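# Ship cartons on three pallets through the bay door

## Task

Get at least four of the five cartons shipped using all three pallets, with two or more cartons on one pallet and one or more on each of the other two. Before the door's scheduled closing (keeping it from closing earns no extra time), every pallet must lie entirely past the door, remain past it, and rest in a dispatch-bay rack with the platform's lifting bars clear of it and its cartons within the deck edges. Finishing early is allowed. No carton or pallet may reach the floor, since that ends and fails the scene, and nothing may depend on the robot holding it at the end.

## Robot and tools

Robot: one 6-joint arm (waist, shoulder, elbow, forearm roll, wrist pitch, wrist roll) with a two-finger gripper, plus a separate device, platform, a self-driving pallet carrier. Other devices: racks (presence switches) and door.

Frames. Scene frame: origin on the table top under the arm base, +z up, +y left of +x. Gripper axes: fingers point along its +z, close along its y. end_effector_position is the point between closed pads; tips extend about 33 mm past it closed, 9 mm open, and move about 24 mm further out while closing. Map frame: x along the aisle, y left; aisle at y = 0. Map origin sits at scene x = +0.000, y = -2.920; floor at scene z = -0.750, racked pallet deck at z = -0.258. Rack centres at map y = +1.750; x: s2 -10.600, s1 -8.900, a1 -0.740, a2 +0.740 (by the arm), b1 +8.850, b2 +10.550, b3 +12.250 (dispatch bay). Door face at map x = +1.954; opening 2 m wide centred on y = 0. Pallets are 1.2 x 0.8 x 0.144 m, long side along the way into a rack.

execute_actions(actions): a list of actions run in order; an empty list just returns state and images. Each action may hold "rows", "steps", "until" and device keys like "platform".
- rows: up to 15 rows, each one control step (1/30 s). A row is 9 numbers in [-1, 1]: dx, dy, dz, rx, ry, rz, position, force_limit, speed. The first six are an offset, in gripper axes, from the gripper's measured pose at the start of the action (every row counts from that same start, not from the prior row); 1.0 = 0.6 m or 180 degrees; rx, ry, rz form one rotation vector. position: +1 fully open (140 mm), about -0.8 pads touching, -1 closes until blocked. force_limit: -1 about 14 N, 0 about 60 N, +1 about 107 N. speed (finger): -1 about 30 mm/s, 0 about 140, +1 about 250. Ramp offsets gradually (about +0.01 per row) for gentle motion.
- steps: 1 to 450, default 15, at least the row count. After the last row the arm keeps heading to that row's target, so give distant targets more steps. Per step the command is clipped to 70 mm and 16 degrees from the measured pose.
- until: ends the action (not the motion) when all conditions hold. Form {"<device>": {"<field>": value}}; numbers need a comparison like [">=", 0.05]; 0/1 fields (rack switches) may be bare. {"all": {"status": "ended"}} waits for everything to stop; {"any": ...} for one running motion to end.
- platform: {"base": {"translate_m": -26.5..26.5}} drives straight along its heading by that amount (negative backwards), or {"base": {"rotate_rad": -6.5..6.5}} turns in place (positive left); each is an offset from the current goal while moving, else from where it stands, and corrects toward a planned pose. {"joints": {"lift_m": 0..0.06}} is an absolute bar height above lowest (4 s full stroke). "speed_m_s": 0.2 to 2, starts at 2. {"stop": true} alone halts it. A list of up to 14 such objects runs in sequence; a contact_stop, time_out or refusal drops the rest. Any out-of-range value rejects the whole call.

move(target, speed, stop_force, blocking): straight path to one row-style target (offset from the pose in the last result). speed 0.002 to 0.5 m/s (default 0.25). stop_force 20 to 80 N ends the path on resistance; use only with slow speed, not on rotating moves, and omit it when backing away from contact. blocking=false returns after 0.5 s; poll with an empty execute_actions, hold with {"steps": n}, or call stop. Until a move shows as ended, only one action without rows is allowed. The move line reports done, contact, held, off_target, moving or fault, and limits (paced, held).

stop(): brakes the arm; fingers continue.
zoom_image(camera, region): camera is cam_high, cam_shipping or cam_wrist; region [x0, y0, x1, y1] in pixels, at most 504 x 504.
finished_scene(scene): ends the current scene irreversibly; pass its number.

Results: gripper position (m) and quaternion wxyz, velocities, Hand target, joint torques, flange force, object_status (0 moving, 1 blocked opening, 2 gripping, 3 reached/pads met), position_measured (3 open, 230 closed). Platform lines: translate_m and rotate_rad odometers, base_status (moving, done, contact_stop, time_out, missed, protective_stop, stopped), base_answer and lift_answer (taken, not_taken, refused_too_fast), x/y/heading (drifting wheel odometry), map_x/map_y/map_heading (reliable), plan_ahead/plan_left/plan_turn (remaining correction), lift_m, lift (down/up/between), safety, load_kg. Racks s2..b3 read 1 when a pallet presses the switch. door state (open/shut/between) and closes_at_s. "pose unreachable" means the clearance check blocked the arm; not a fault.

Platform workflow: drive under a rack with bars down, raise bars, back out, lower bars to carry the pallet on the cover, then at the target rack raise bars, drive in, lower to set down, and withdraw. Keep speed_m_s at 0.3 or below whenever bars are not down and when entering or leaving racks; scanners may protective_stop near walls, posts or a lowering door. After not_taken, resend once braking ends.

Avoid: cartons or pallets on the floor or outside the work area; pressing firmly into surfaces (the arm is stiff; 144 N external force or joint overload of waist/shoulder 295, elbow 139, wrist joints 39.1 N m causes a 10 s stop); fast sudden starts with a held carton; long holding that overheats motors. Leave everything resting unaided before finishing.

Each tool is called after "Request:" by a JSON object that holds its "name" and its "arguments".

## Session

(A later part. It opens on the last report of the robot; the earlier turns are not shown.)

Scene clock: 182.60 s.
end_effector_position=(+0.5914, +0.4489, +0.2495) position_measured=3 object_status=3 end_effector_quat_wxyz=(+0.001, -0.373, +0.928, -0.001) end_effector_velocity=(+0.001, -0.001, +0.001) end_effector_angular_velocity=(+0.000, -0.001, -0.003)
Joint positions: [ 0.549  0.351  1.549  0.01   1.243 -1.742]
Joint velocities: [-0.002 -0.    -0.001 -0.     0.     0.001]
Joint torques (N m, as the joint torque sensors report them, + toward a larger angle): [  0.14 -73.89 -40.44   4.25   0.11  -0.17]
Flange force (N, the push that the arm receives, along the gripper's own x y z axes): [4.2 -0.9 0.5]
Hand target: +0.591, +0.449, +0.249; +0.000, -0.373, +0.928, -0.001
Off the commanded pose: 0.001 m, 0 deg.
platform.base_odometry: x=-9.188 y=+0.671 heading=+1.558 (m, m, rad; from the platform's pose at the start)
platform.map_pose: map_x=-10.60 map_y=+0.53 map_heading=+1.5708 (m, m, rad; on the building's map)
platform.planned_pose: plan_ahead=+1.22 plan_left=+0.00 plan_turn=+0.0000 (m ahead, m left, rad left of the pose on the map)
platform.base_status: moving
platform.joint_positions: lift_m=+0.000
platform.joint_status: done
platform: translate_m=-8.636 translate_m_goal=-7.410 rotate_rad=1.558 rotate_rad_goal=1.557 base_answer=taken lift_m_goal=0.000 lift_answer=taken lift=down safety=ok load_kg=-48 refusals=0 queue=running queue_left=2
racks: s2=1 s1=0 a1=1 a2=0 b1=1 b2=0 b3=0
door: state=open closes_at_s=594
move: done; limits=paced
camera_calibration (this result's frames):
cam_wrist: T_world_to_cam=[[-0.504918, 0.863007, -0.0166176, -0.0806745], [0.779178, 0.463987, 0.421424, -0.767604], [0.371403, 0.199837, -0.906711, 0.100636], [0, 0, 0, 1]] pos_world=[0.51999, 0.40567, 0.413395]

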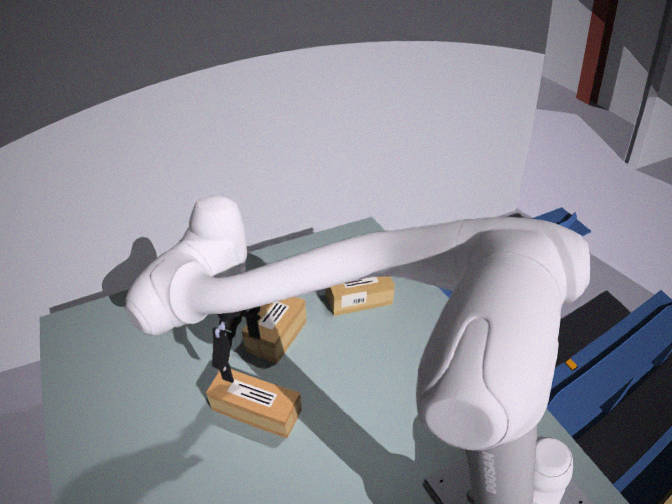

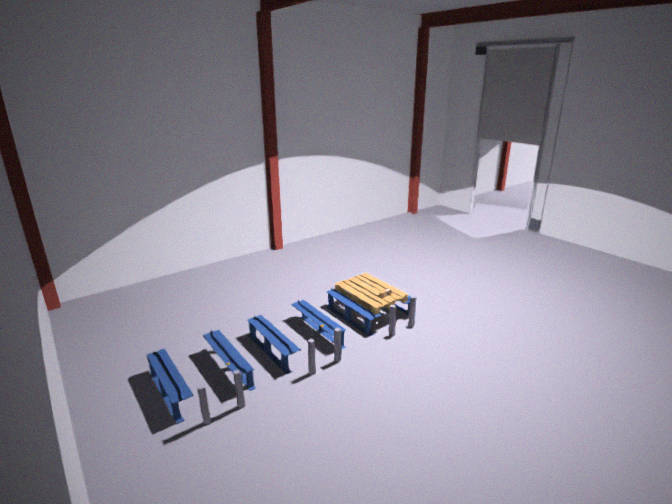

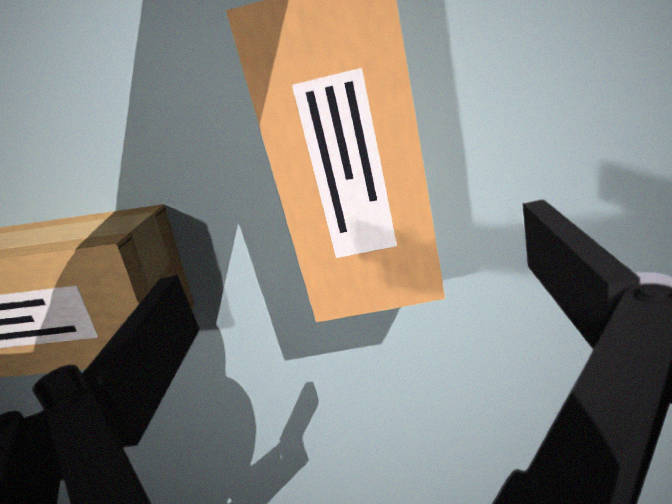

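Request:
{"name": "move", "arguments": {"target": [0,-0.002,0.324,0,0,0,1,0,0], "speed": 0.2}}

Request:
{"name": "execute_actions", "arguments": {"actions": [{"rows":[[0,0,0,0,0,0,-1,0.3,0]],"steps":20}]}}

Request:
{"name": "move", "arguments": {"target": [0,0,-0.2,0,0,0,-1,0.3,0], "speed": 0.2}}

Scene clock: 189.67 s.
end_effector_position=(+0.5925, +0.4479, +0.0553) position_measured=3 object_status=3 end_effector_quat_wxyz=(+0.001, -0.373, +0.928, -0.001) end_effector_velocity=(-0.000, -0.000, -0.000) end_effector_angular_velocity=(-0.000, +0.000, -0.001)
Joint positions: [ 0.55   0.498  1.72   0.011  0.924 -1.745]
Joint velocities: [ 0.     0.    -0.    -0.     0.     0.001]
Joint torques (N m, as the joint torque sensors report them, + toward a larger angle): [  0.87 -82.25 -34.13   3.55  -0.09  -0.34]
Flange force (N, the push that the arm receives, along the gripper's own x y z axes): [2.4 -1.5 0.0]
Hand target: +0.592, +0.448, +0.055; +0.001, -0.373, +0.928, -0.001
Off the commanded pose: 0.000 m, 0 deg.
platform.base_odometry: x=-9.172 y=+1.907 heading=+1.560 (m, m, rad; from the platform's pose at the start)
platform.map_pose: map_x=-10.60 map_y=+1.75 map_heading=+1.5708 (m, m, rad; on the building's map)
platform.planned_pose: plan_ahead=+0.00 plan_left=+0.00 plan_turn=+0.0000 (m ahead, m left, rad left of the pose on the map)
platform.base_status: done
platform.joint_positions: lift_m=+0.038
platform.joint_status: moving
platform: translate_m=-7.410 translate_m_goal=-7.410 rotate_rad=1.560 rotate_rad_goal=1.560 base_answer=taken lift_m_goal=0.060 lift_answer=taken lift=between safety=ok load_kg=3 refusals=0 queue=running queue_left=1
racks: s2=1 s1=0 a1=1 a2=0 b1=1 b2=0 b3=0
door: state=open closes_at_s=594
move: done
camera_calibration (this result's frames):
cam_wrist: T_world_to_cam=[[-0.504844, 0.863051, -0.016618, -0.08252], [0.77919, 0.463906, 0.42149, -0.686088], [0.371477, 0.199838, -0.906681, -0.0756937], [0, 0, 0, 1]] pos_world=[0.521052, 0.404626, 0.219178]

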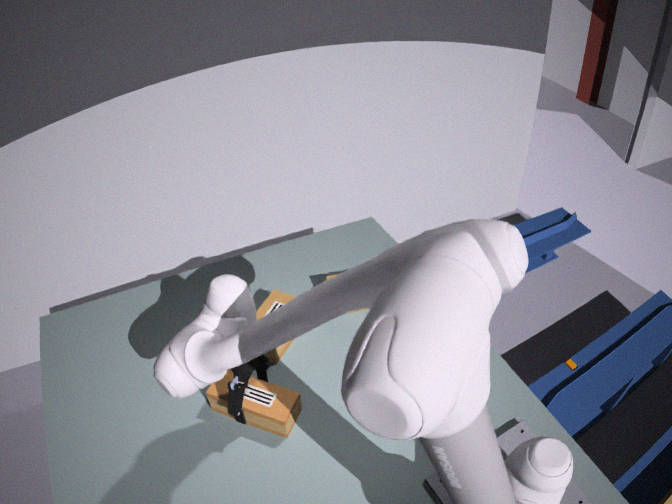

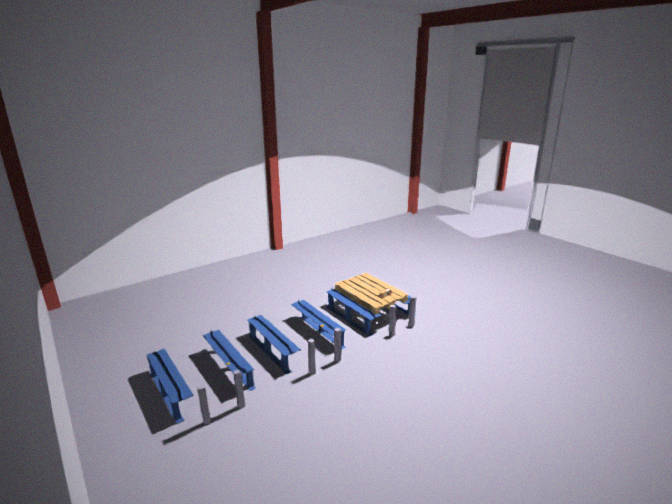

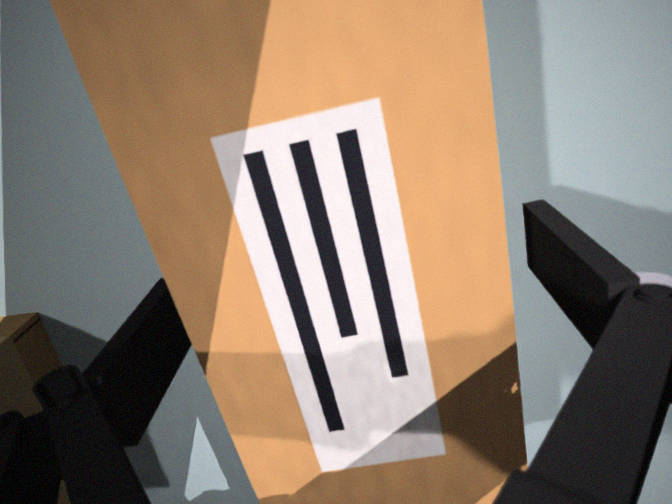

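Scene clock: 190.33 s.
end_effector_position=(+0.5925, +0.4479, +0.0553) position_measured=73 object_status=2 end_effector_quat_wxyz=(+0.001, -0.373, +0.928, -0.001) end_effector_velocity=(-0.001, +0.001, +0.000) end_effector_angular_velocity=(+0.001, +0.000, +0.001)
Joint positions: [ 0.55   0.498  1.72   0.011  0.924 -1.745]
Joint velocities: [ 0.001 -0.001  0.     0.001  0.    -0.   ]
Joint torques (N m, as the joint torque sensors report them, + toward a larger angle): [  2.01 -69.76 -27.75   4.01  -0.63  -0.24]
Flange force (N, the push that the arm receives, along the gripper's own x y z axes): [4.9 -2.1 -17.4]
Hand target: +0.592, +0.448, +0.055; +0.001, -0.373, +0.928, -0.001
Off the commanded pose: 0.000 m, 0 deg.
platform.base_odometry: x=-9.172 y=+1.907 heading=+1.560 (m, m, rad; from the platform's pose at the start)
platform.map_pose: map_x=-10.60 map_y=+1.75 map_heading=+1.5708 (m, m, rad; on the building's map)
platform.planned_pose: plan_ahead=+0.00 plan_left=+0.00 plan_turn=+0.0000 (m ahead, m left, rad left of the pose on the map)
platform.base_status: done
platform.joint_positions: lift_m=+0.048
platform.joint_status: moving
platform: translate_m=-7.410 translate_m_goal=-7.410 rotate_rad=1.560 rotate_rad_goal=1.560 base_answer=taken lift_m_goal=0.060 lift_answer=taken lift=between safety=ok load_kg=22 refusals=0 queue=running queue_left=1
racks: s2=0 s1=0 a1=1 a2=0 b1=1 b2=0 b3=0
door: state=open closes_at_s=594
camera_calibration (this result's frames):
cam_wrist: T_world_to_cam=[[-0.504849, 0.863048, -0.0166158, -0.0825201], [0.779174, 0.463902, 0.421524, -0.686105], [0.371503, 0.199859, -0.906665, -0.0757166], [0, 0, 0, 1]] pos_world=[0.521064, 0.404637, 0.219189]

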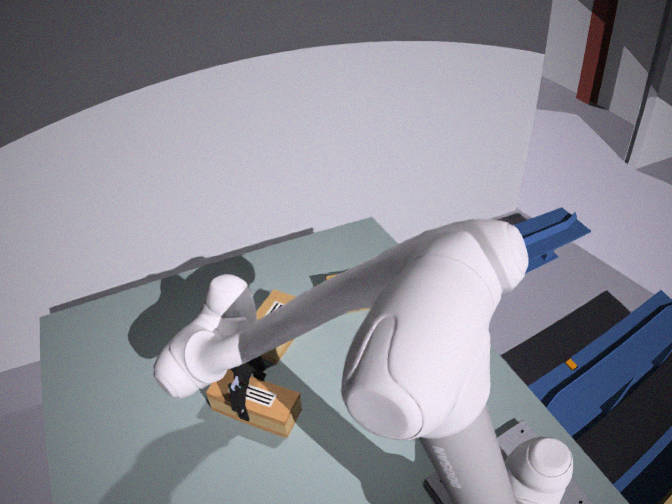

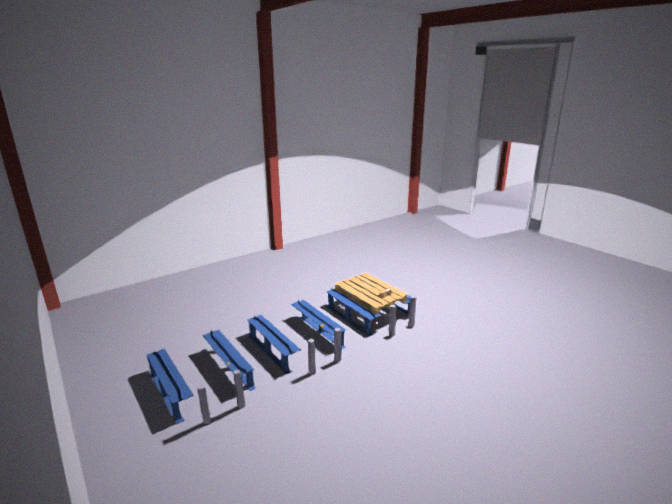

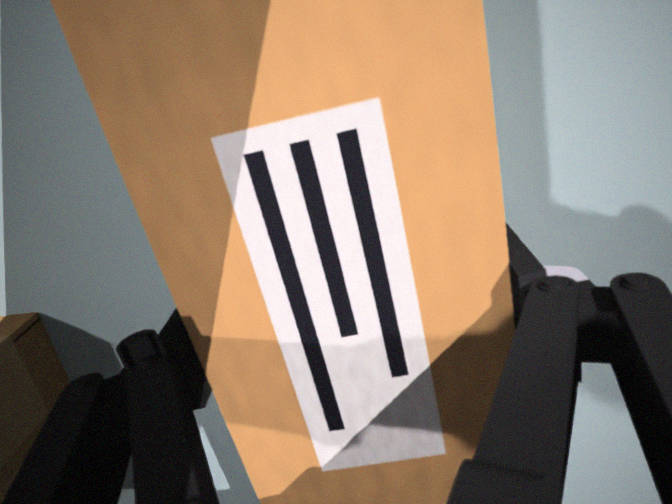

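Scene clock: 191.30 s.
end_effector_position=(+0.5923, +0.4480, +0.1753) position_measured=73 object_status=2 end_effector_quat_wxyz=(+0.001, -0.373, +0.928, -0.001) end_effector_velocity=(+0.002, -0.002, -0.000) end_effector_angular_velocity=(-0.001, -0.001, -0.002)
Joint positions: [ 0.549  0.397  1.627  0.01   1.119 -1.744]
Joint velocities: [-0.003  0.001 -0.001 -0.001 -0.    -0.   ]
Joint torques (N m, as the joint torque sensors report them, + toward a larger angle): [  0.15 -80.34 -40.37   3.87   0.13  -0.39]
Flange force (N, the push that the arm receives, along the gripper's own x y z axes): [1.9 -1.6 5.1]
Hand target: +0.592, +0.448, +0.175; +0.001, -0.373, +0.928, -0.001
Off the commanded pose: 0.000 m, 0 deg.
platform.base_odometry: x=-9.172 y=+1.907 heading=+1.560 (m, m, rad; from the platform's pose at the start)
platform.map_pose: map_x=-10.60 map_y=+1.75 map_heading=+1.5708 (m, m, rad; on the building's map)
platform.planned_pose: plan_ahead=-1.75 plan_left=+0.00 plan_turn=+0.0000 (m ahead, m left, rad left of the pose on the map)
platform.base_status: moving
platform.joint_positions: lift_m=+0.060
platform.joint_status: done
platform: translate_m=-7.411 translate_m_goal=-9.160 rotate_rad=1.561 rotate_rad_goal=1.562 base_answer=taken lift_m_goal=0.060 lift_answer=taken lift=up safety=ok load_kg=19 refusals=0 queue=running queue_left=0
racks: s2=0 s1=0 a1=1 a2=0 b1=1 b2=0 b3=0
door: state=open closes_at_s=594
move: done
camera_calibration (this result's frames):
cam_wrist: T_world_to_cam=[[-0.504898, 0.863019, -0.0166351, -0.0806364], [0.7791, 0.46393, 0.42163, -0.736587], [0.371592, 0.19992, -0.906615, 0.0330322], [0, 0, 0, 1]] pos_world=[0.520888, 0.404712, 0.339173]

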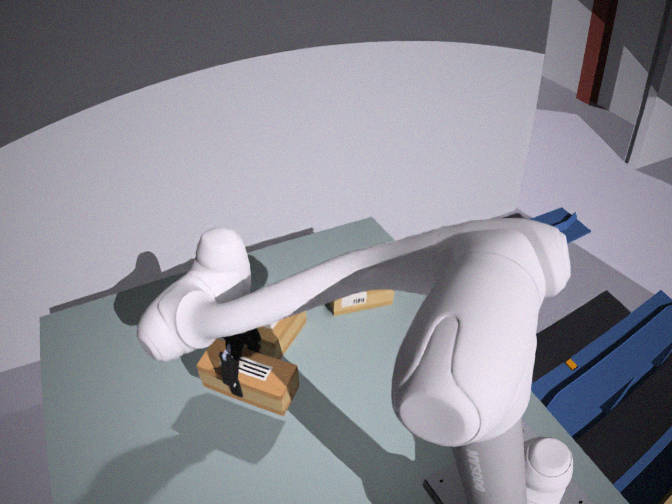

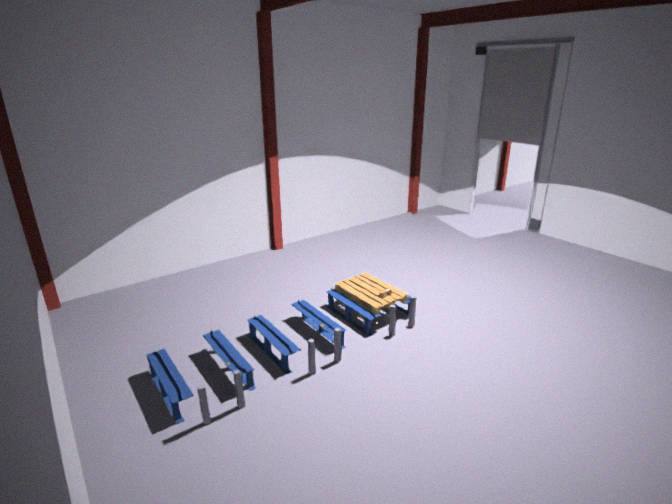

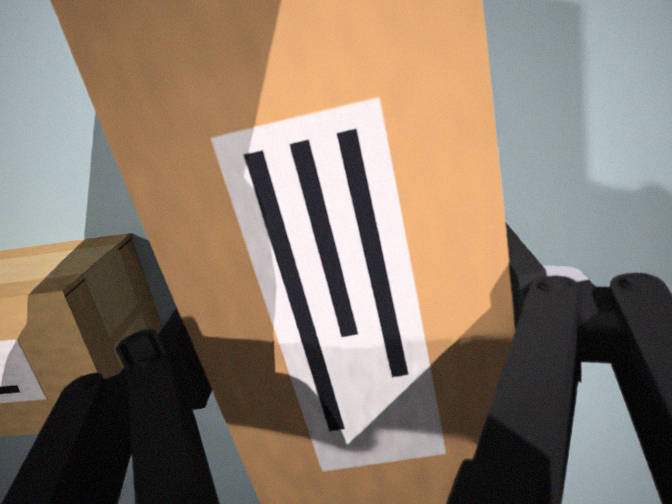

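Request:
{"name": "execute_actions", "arguments": {"actions": [{"steps":120,"until":{"all":{"status":"ended"}}},{"platform":[{"joints":{"lift_m":0},"base":{"rotate_rad":-1.5708},"speed_m_s":2},{"base":{"translate_m":11.34}},{"joints":{"lift_m":0.06},"base":{"rotate_rad":1.5708}},{"base":{"translate_m":1.75},"speed_m_s":0.3}],"steps":1}]}}

Request:
{"name": "move", "arguments": {"target": [0.833,-0.93,0,0,0,0.244,-1,0.3,0], "speed": 0.3}}

Scene clock: 199.10 s.
end_effector_position=(+0.5923, +0.4480, +0.1752) position_measured=73 object_status=2 end_effector_quat_wxyz=(+0.001, -0.373, +0.928, -0.001) end_effector_velocity=(+0.000, -0.001, +0.001) end_effector_angular_velocity=(+0.001, -0.000, -0.001)
Joint positions: [ 0.549  0.397  1.627  0.01   1.119 -1.744]
Joint velocities: [-0.001 -0.001 -0.     0.001  0.    -0.   ]
Joint torques (N m, as the joint torque sensors report them, + toward a larger angle): [  0.76 -78.34 -40.08   4.25   0.19  -0.22]
Flange force (N, the push that the arm receives, along the gripper's own x y z axes): [4.3 -1.4 3.6]
Flange force at the end of the 1st action (N, along the gripper's axes at the end of the call): [4.3 -1.6 3.8]
Hand target: +0.592, +0.448, +0.175; +0.001, -0.373, +0.928, -0.001
Off the commanded pose: 0.000 m, 0 deg.
platform.base_odometry: x=-9.191 y=+0.158 heading=+1.558 (m, m, rad; from the platform's pose at the start)
platform.map_pose: map_x=-10.60 map_y=+0.00 map_heading=+1.5708 (m, m, rad; on the building's map)
platform.planned_pose: plan_ahead=+0.00 plan_left=+0.00 plan_turn=-1.5708 (m ahead, m left, rad left of the pose on the map)
platform.base_status: moving
platform.joint_positions: lift_m=+0.060
platform.joint_status: moving
platform: translate_m=-9.160 translate_m_goal=-9.160 rotate_rad=1.558 rotate_rad_goal=-0.012 base_answer=taken lift_m_goal=0.000 lift_answer=taken lift=up safety=ok load_kg=-11 refusals=0 queue=running queue_left=3
racks: s2=0 s1=0 a1=1 a2=0 b1=1 b2=0 b3=0
door: state=open closes_at_s=594
camera_calibration (this result's frames):
cam_wrist: T_world_to_cam=[[-0.504884, 0.863028, -0.0165901, -0.0806821], [0.779162, 0.463924, 0.421523, -0.736578], [0.371483, 0.199894, -0.906666, 0.0330323], [0, 0, 0, 1]] pos_world=[0.520907, 0.404744, 0.339095]

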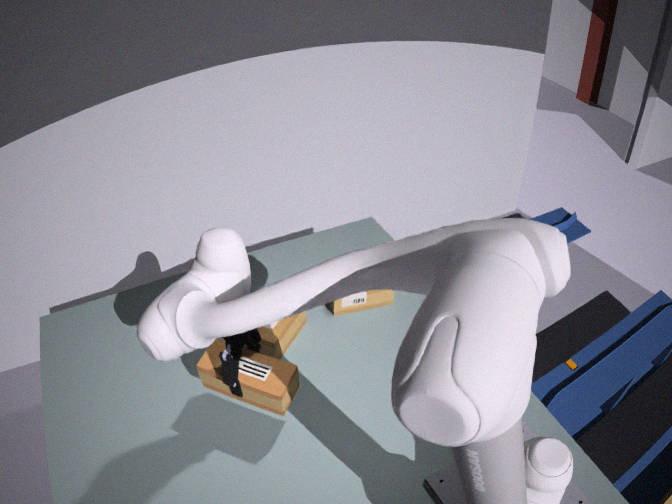

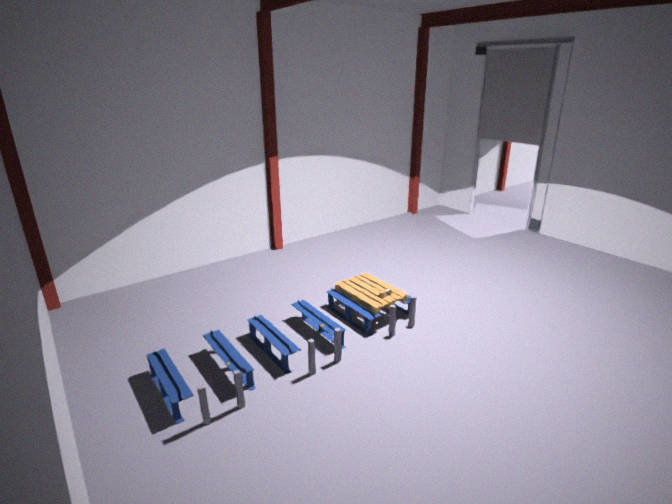

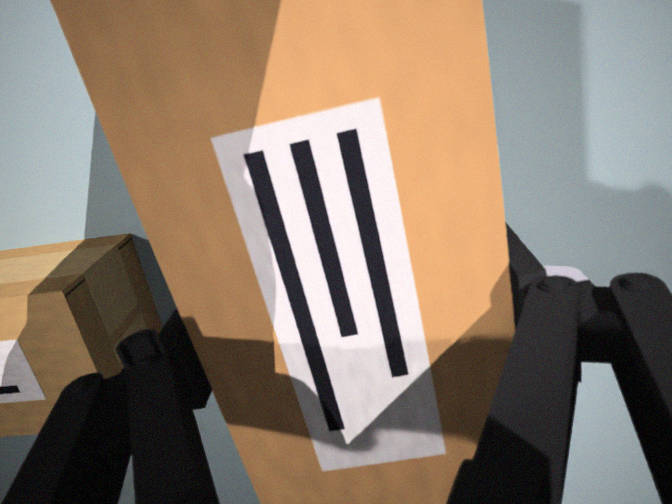

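Scene clock: 202.00 s.
end_effector_position=(+0.6167, -0.3000, +0.1759) position_measured=73 object_status=2 end_effector_quat_wxyz=(+0.001, +0.001, +1.000, -0.001) end_effector_velocity=(-0.001, -0.001, +0.000) end_effector_angular_velocity=(+0.001, +0.000, -0.002)
Joint positions: [-0.551  0.324  1.742  0.003  1.084 -2.074]
Joint velocities: [-0.003  0.    -0.     0.001  0.001 -0.001]
Joint torques (N m, as the joint torque sensors report them, + toward a larger angle): [  1.57 -69.81 -39.67   3.8    0.11  -0.24]
Flange force (N, the push that the arm receives, along the gripper's own x y z axes): [5.2 -1.3 3.9]
Hand target: +0.617, -0.300, +0.176; +0.001, +0.002, +1.000, -0.001
Off the commanded pose: 0.001 m, 0 deg.
platform.base_odometry: x=-9.191 y=+0.158 heading=+0.224 (m, m, rad; from the platform's pose at the start)
platform.map_pose: map_x=-10.60 map_y=+0.00 map_heading=+0.2225 (m, m, rad; on the building's map)
platform.planned_pose: plan_ahead=+0.00 plan_left=+0.00 plan_turn=-0.2225 (m ahead, m left, rad left of the pose on the map)
platform.base_status: moving
platform.joint_positions: lift_m=+0.015
platform.joint_status: moving
platform: translate_m=-9.160 translate_m_goal=-9.160 rotate_rad=0.207 rotate_rad_goal=-0.012 base_answer=taken lift_m_goal=0.000 lift_answer=taken lift=between safety=ok load_kg=-14 refusals=0 queue=running queue_left=3
racks: s2=0 s1=0 a1=1 a2=0 b1=1 b2=0 b3=0
door: state=open closes_at_s=594
move: done
camera_calibration (this result's frames):
cam_wrist: T_world_to_cam=[[0.234845, 0.971897, -0.0162206, 0.153553], [0.882674, -0.206237, 0.422319, -0.673873], [0.407106, -0.113497, -0.906302, 0.0581078], [0, 0, 0, 1]] pos_world=[0.535092, -0.28162, 0.339743]

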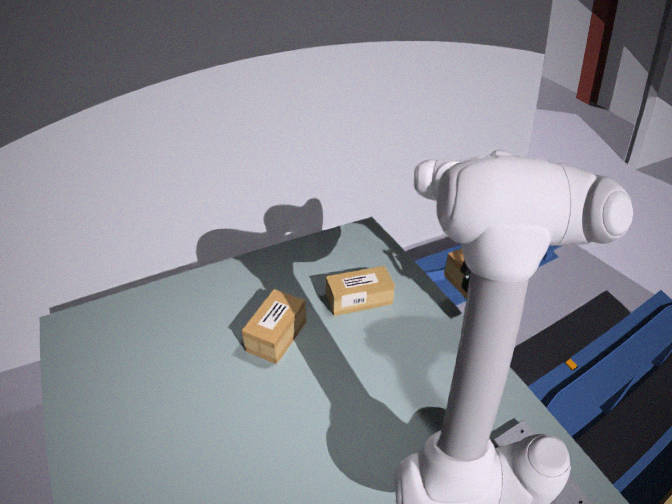

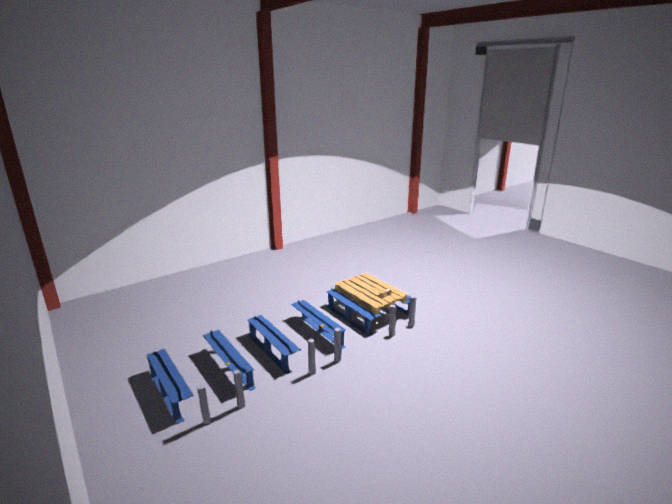

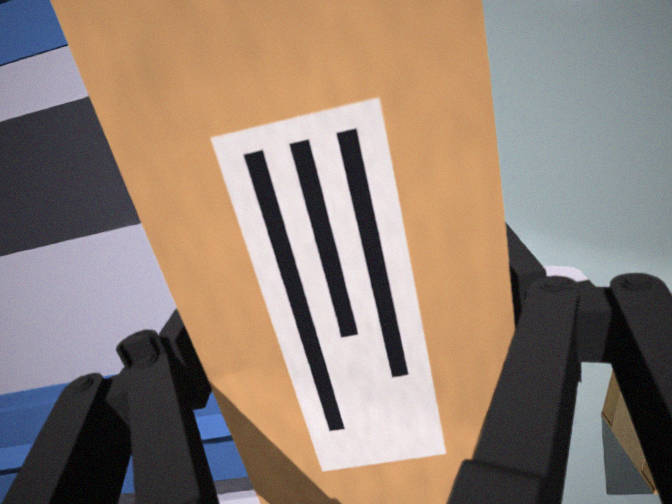

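Request:
{"name": "move", "arguments": {"target": [-0.138,-0.833,0.40,0,0,0,-1,0.3,0], "speed": 0.25}}

Request:
{"name": "execute_actions", "arguments": {"actions": [{"steps":450,"until":{"all":{"status":"ended"}}}]}}

Scene clock: 218.60 s.
end_effector_position=(+0.6985, -0.8005, -0.0628) position_measured=73 object_status=2 end_effector_quat_wxyz=(+0.001, +0.001, +1.000, -0.001) end_effector_velocity=(+0.002, +0.001, +0.000) end_effector_angular_velocity=(+0.000, +0.000, +0.002)
Joint positions: [-0.932  1.08   0.882 -0.001  1.188 -2.453]
Joint velocities: [ 0.002  0.    -0.001 -0.     0.001 -0.   ]
Joint torques (N m, as the joint torque sensors report them, + toward a larger angle): [   0.92 -132.28  -42.19    4.05   -0.03   -0.36]
Flange force (N, the push that the arm receives, along the gripper's own x y z axes): [5.8 6.2 3.5]
Hand target: +0.699, -0.800, -0.063; +0.001, +0.001, +1.000, -0.001
Off the commanded pose: 0.001 m, 0 deg.
platform.base_odometry: x=+2.147 y=+0.013 heading=+1.561 (m, m, rad; from the platform's pose at the start)
platform.map_pose: map_x=+0.74 map_y=+0.01 map_heading=+1.5752 (m, m, rad; on the building's map)
platform.planned_pose: plan_ahead=+1.74 plan_left=-0.01 plan_turn=-0.0044 (m ahead, m left, rad left of the pose on the map)
platform.base_status: moving
platform.joint_positions: lift_m=+0.060
platform.joint_status: done
platform: translate_m=2.198 translate_m_goal=3.940 rotate_rad=1.561 rotate_rad_goal=1.561 base_answer=taken lift_m_goal=0.060 lift_answer=taken lift=up safety=ok load_kg=19 refusals=0 queue=running queue_left=0
racks: s2=0 s1=0 a1=1 a2=0 b1=1 b2=0 b3=0
door: state=open closes_at_s=594
move: done
camera_calibration (this result's frames):
cam_wrist: T_world_to_cam=[[0.234826, 0.971897, -0.0165373, 0.616959], [0.882719, -0.206094, 0.422294, -0.748374], [0.407018, -0.113763, -0.906308, -0.248516], [0, 0, 0, 1]] pos_world=[0.616877, -0.782128, 0.101005]

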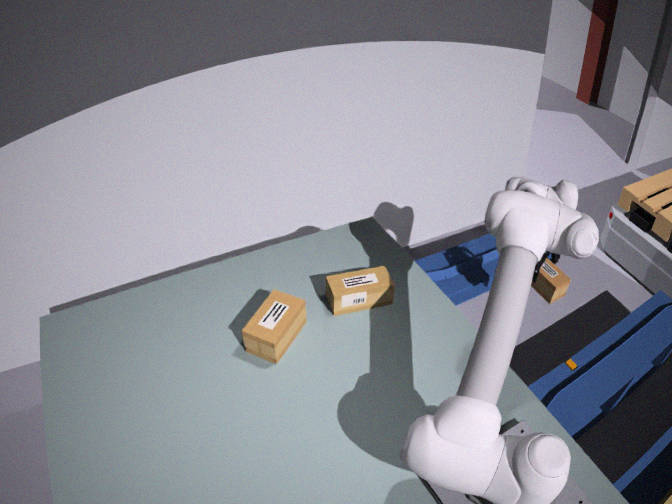

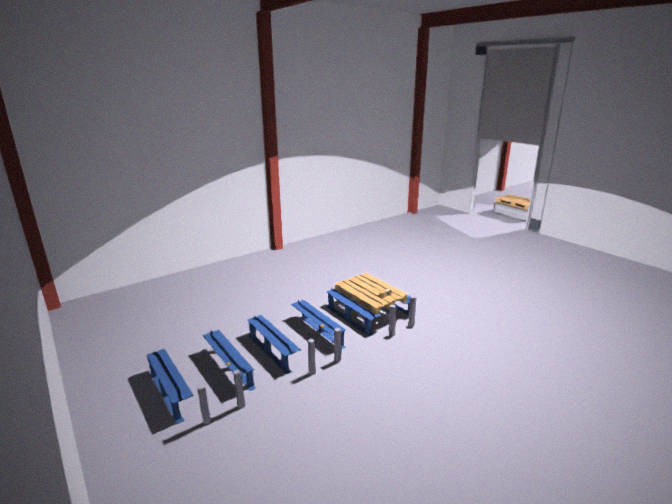

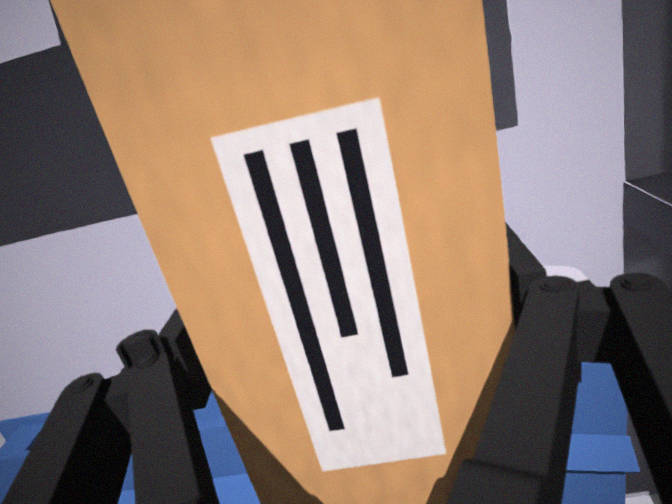

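Scene clock: 225.47 s.
end_effector_position=(+0.6985, -0.8005, -0.0629) position_measured=73 object_status=2 end_effector_quat_wxyz=(+0.001, +0.001, +1.000, -0.001) end_effector_velocity=(-0.002, -0.001, -0.001) end_effector_angular_velocity=(+0.000, -0.000, -0.001)
Joint positions: [-0.932  1.08   0.882 -0.001  1.188 -2.453]
Joint velocities: [-0.002  0.001  0.     0.    -0.    -0.001]
Joint torques (N m, as the joint torque sensors report them, + toward a larger angle): [   2.65 -133.8   -41.87    4.07   -0.06   -0.21]
Flange force (N, the push that the arm receives, along the gripper's own x y z axes): [4.9 1.2 4.5]
Hand target: +0.699, -0.800, -0.063; +0.001, +0.001, +1.000, -0.001
Off the commanded pose: 0.000 m, 0 deg.
platform.base_odometry: x=+2.169 y=+1.748 heading=+1.557 (m, m, rad; from the platform's pose at the start)
platform.map_pose: map_x=+0.75 map_y=+1.75 map_heading=+1.5708 (m, m, rad; on the building's map)
platform.planned_pose: plan_ahead=+0.00 plan_left=+0.01 plan_turn=+0.0000 (m ahead, m left, rad left of the pose on the map)
platform.base_status: done
platform.joint_positions: lift_m=+0.060
platform.joint_status: done
platform: translate_m=3.930 translate_m_goal=3.931 rotate_rad=1.557 rotate_rad_goal=1.556 base_answer=taken lift_m_goal=0.060 lift_answer=taken lift=up safety=ok load_kg=18 refusals=0 queue=done queue_left=0
racks: s2=0 s1=0 a1=1 a2=0 b1=1 b2=0 b3=0
door: state=open closes_at_s=594
camera_calibration (this result's frames):
cam_wrist: T_world_to_cam=[[0.234822, 0.9719, -0.0164126, 0.6169], [0.882698, -0.206138, 0.422316, -0.748409], [0.407066, -0.113656, -0.9063, -0.24855], [0, 0, 0, 1]] pos_world=[0.616934, -0.782089, 0.100929]

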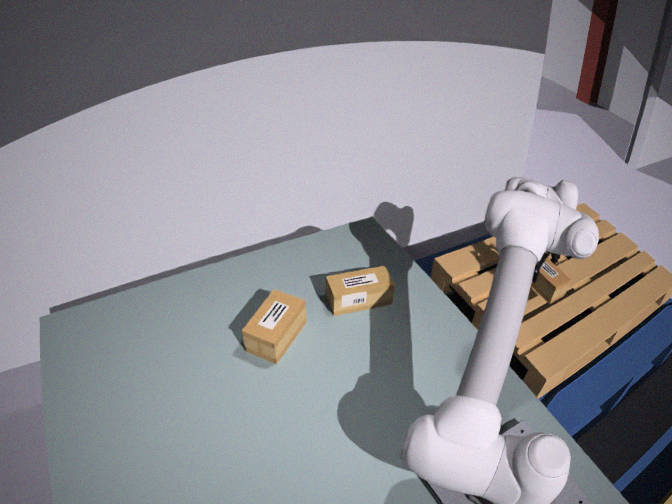

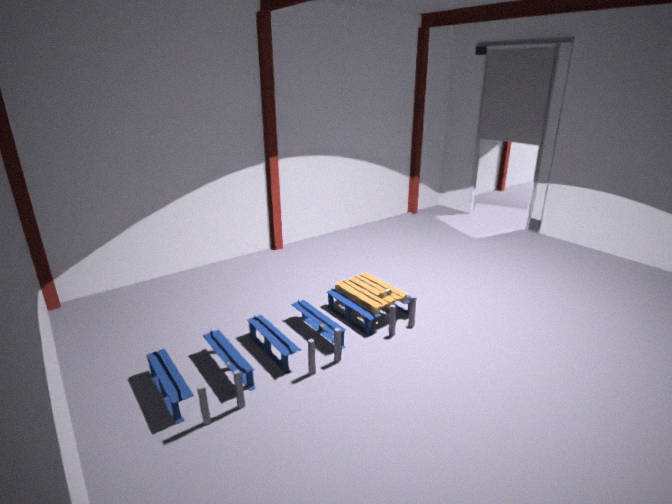

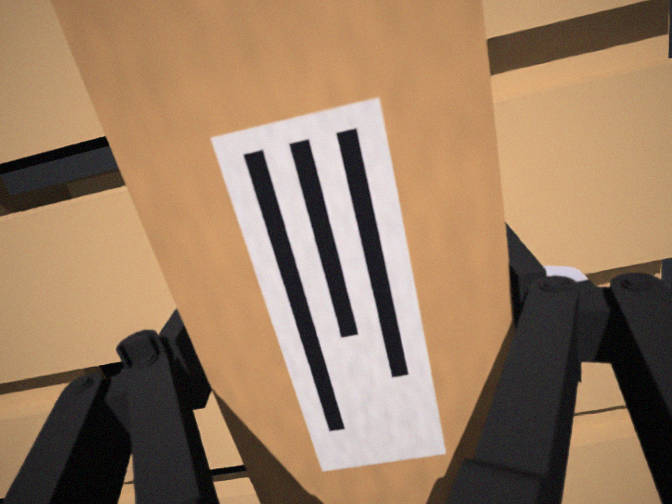

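Request:
{"name": "move", "arguments": {"target": [0,0,0.155,0,0,0,-1,0.3,0], "speed": 0.15}}

Request:
{"name": "move", "arguments": {"target": [0,0,0.09,0,0,0,-1,0.3,0], "speed": 0.012, "stop_force": 20}}

Scene clock: 229.13 s.
end_effector_position=(+0.6987, -0.8006, -0.1559) position_measured=73 object_status=2 end_effector_quat_wxyz=(+0.001, +0.001, +1.000, -0.001) end_effector_velocity=(-0.000, -0.000, +0.001) end_effector_angular_velocity=(-0.001, -0.000, +0.000)
Joint positions: [-0.932  1.161  0.896 -0.001  1.093 -2.453]
Joint velocities: [-0.    -0.001  0.    -0.001 -0.     0.   ]
Joint torques (N m, as the joint torque sensors report them, + toward a larger angle): [   1.38 -138.12  -41.3     3.79    0.08   -0.2 ]
Flange force (N, the push that the arm receives, along the gripper's own x y z axes): [4.9 3.7 3.2]
Hand target: +0.699, -0.801, -0.156; +0.001, +0.001, +1.000, -0.001
Off the commanded pose: 0.000 m, 0 deg.
platform.base_odometry: x=+2.169 y=+1.748 heading=+1.557 (m, m, rad; from the platform's pose at the start)
platform.map_pose: map_x=+0.75 map_y=+1.75 map_heading=+1.5708 (m, m, rad; on the building's map)
platform.planned_pose: plan_ahead=+0.00 plan_left=+0.01 plan_turn=+0.0000 (m ahead, m left, rad left of the pose on the map)
platform.base_status: done
platform.joint_positions: lift_m=+0.060
platform.joint_status: done
platform: translate_m=3.930 translate_m_goal=3.931 rotate_rad=1.557 rotate_rad_goal=1.556 base_answer=taken lift_m_goal=0.060 lift_answer=taken lift=up safety=ok load_kg=18 refusals=0 queue=done queue_left=0
racks: s2=0 s1=0 a1=1 a2=0 b1=1 b2=0 b3=0
door: state=open closes_at_s=594
move: done
camera_calibration (this result's frames):
cam_wrist: T_world_to_cam=[[0.234809, 0.971903, -0.0164002, 0.615497], [0.882708, -0.206133, 0.422299, -0.709295], [0.407053, -0.113636, -0.906308, -0.332897], [0, 0, 0, 1]] pos_world=[0.617083, -0.782242, 0.00792119]

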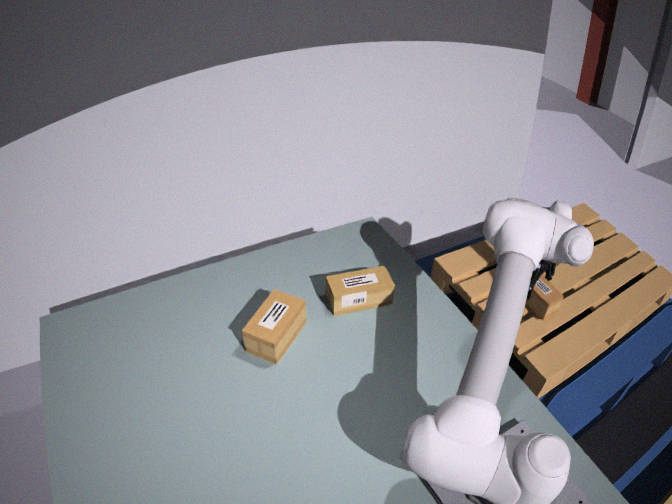

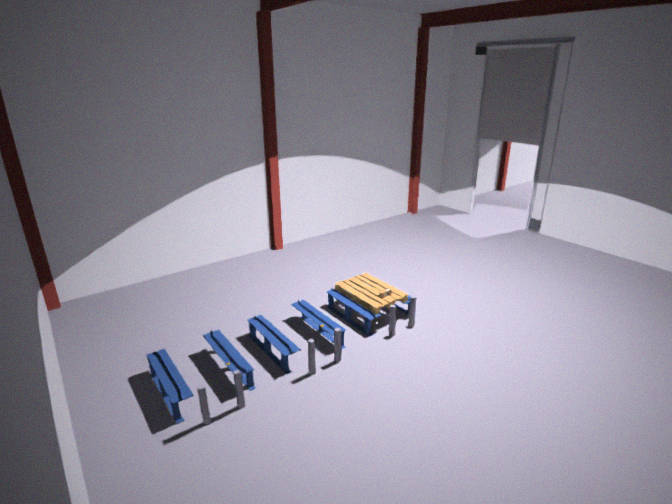

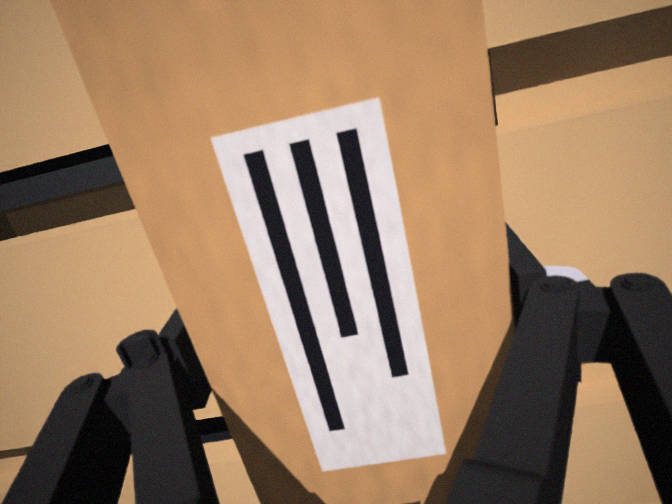

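Scene clock: 231.60 s.
end_effector_position=(+0.6988, -0.8008, -0.1813) position_measured=73 object_status=2 end_effector_quat_wxyz=(+0.001, +0.001, +1.000, -0.001) end_effector_velocity=(-0.000, +0.002, +0.001) end_effector_angular_velocity=(+0.003, +0.002, +0.001)
Joint positions: [-0.932  1.186  0.894 -0.001  1.07  -2.453]
Joint velocities: [ 0.    -0.001  0.001  0.001  0.004 -0.001]
Joint torques (N m, as the joint torque sensors report them, + toward a larger angle): [  -2.06 -102.01  -25.53    3.96   -0.68   -0.58]
Flange force (N, the push that the arm receives, along the gripper's own x y z axes): [4.7 8.9 -29.6]
Hand target: +0.699, -0.801, -0.181; +0.001, +0.001, +1.000, -0.001
Off the commanded pose: 0.029 m, 0 deg.
platform.base_odometry: x=+2.169 y=+1.748 heading=+1.557 (m, m, rad; from the platform's pose at the start)
platform.map_pose: map_x=+0.75 map_y=+1.75 map_heading=+1.5708 (m, m, rad; on the building's map)
platform.planned_pose: plan_ahead=+0.00 plan_left=+0.01 plan_turn=+0.0000 (m ahead, m left, rad left of the pose on the map)
platform.base_status: done
platform.joint_positions: lift_m=+0.060
platform.joint_status: done
platform: translate_m=3.930 translate_m_goal=3.931 rotate_rad=1.557 rotate_rad_goal=1.556 base_answer=taken lift_m_goal=0.060 lift_answer=taken lift=up safety=ok load_kg=18 refusals=0 queue=done queue_left=0
racks: s2=0 s1=0 a1=1 a2=0 b1=1 b2=0 b3=0
door: state=open closes_at_s=594
move: contact
camera_calibration (this result's frames):
cam_wrist: T_world_to_cam=[[0.234804, 0.9719, -0.016673, 0.615193], [0.882602, -0.20598, 0.422595, -0.698493], [0.407285, -0.113943, -0.906165, -0.35642], [0, 0, 0, 1]] pos_world=[0.617206, -0.782394, -0.0175384]

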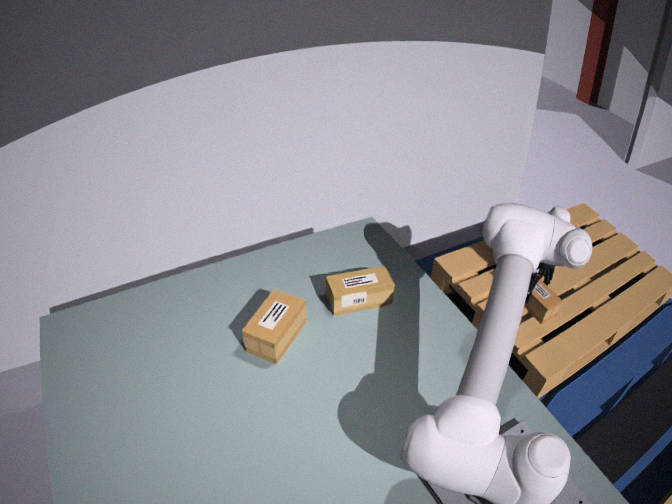

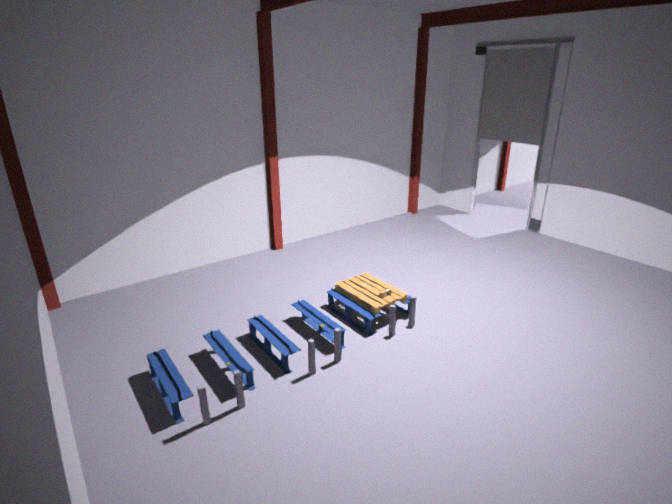

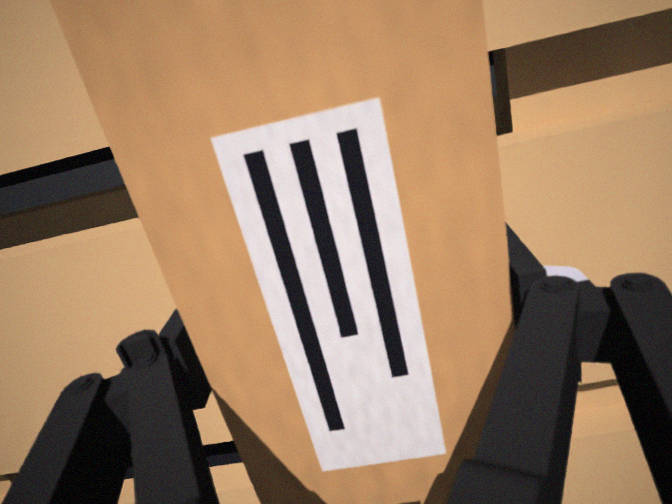

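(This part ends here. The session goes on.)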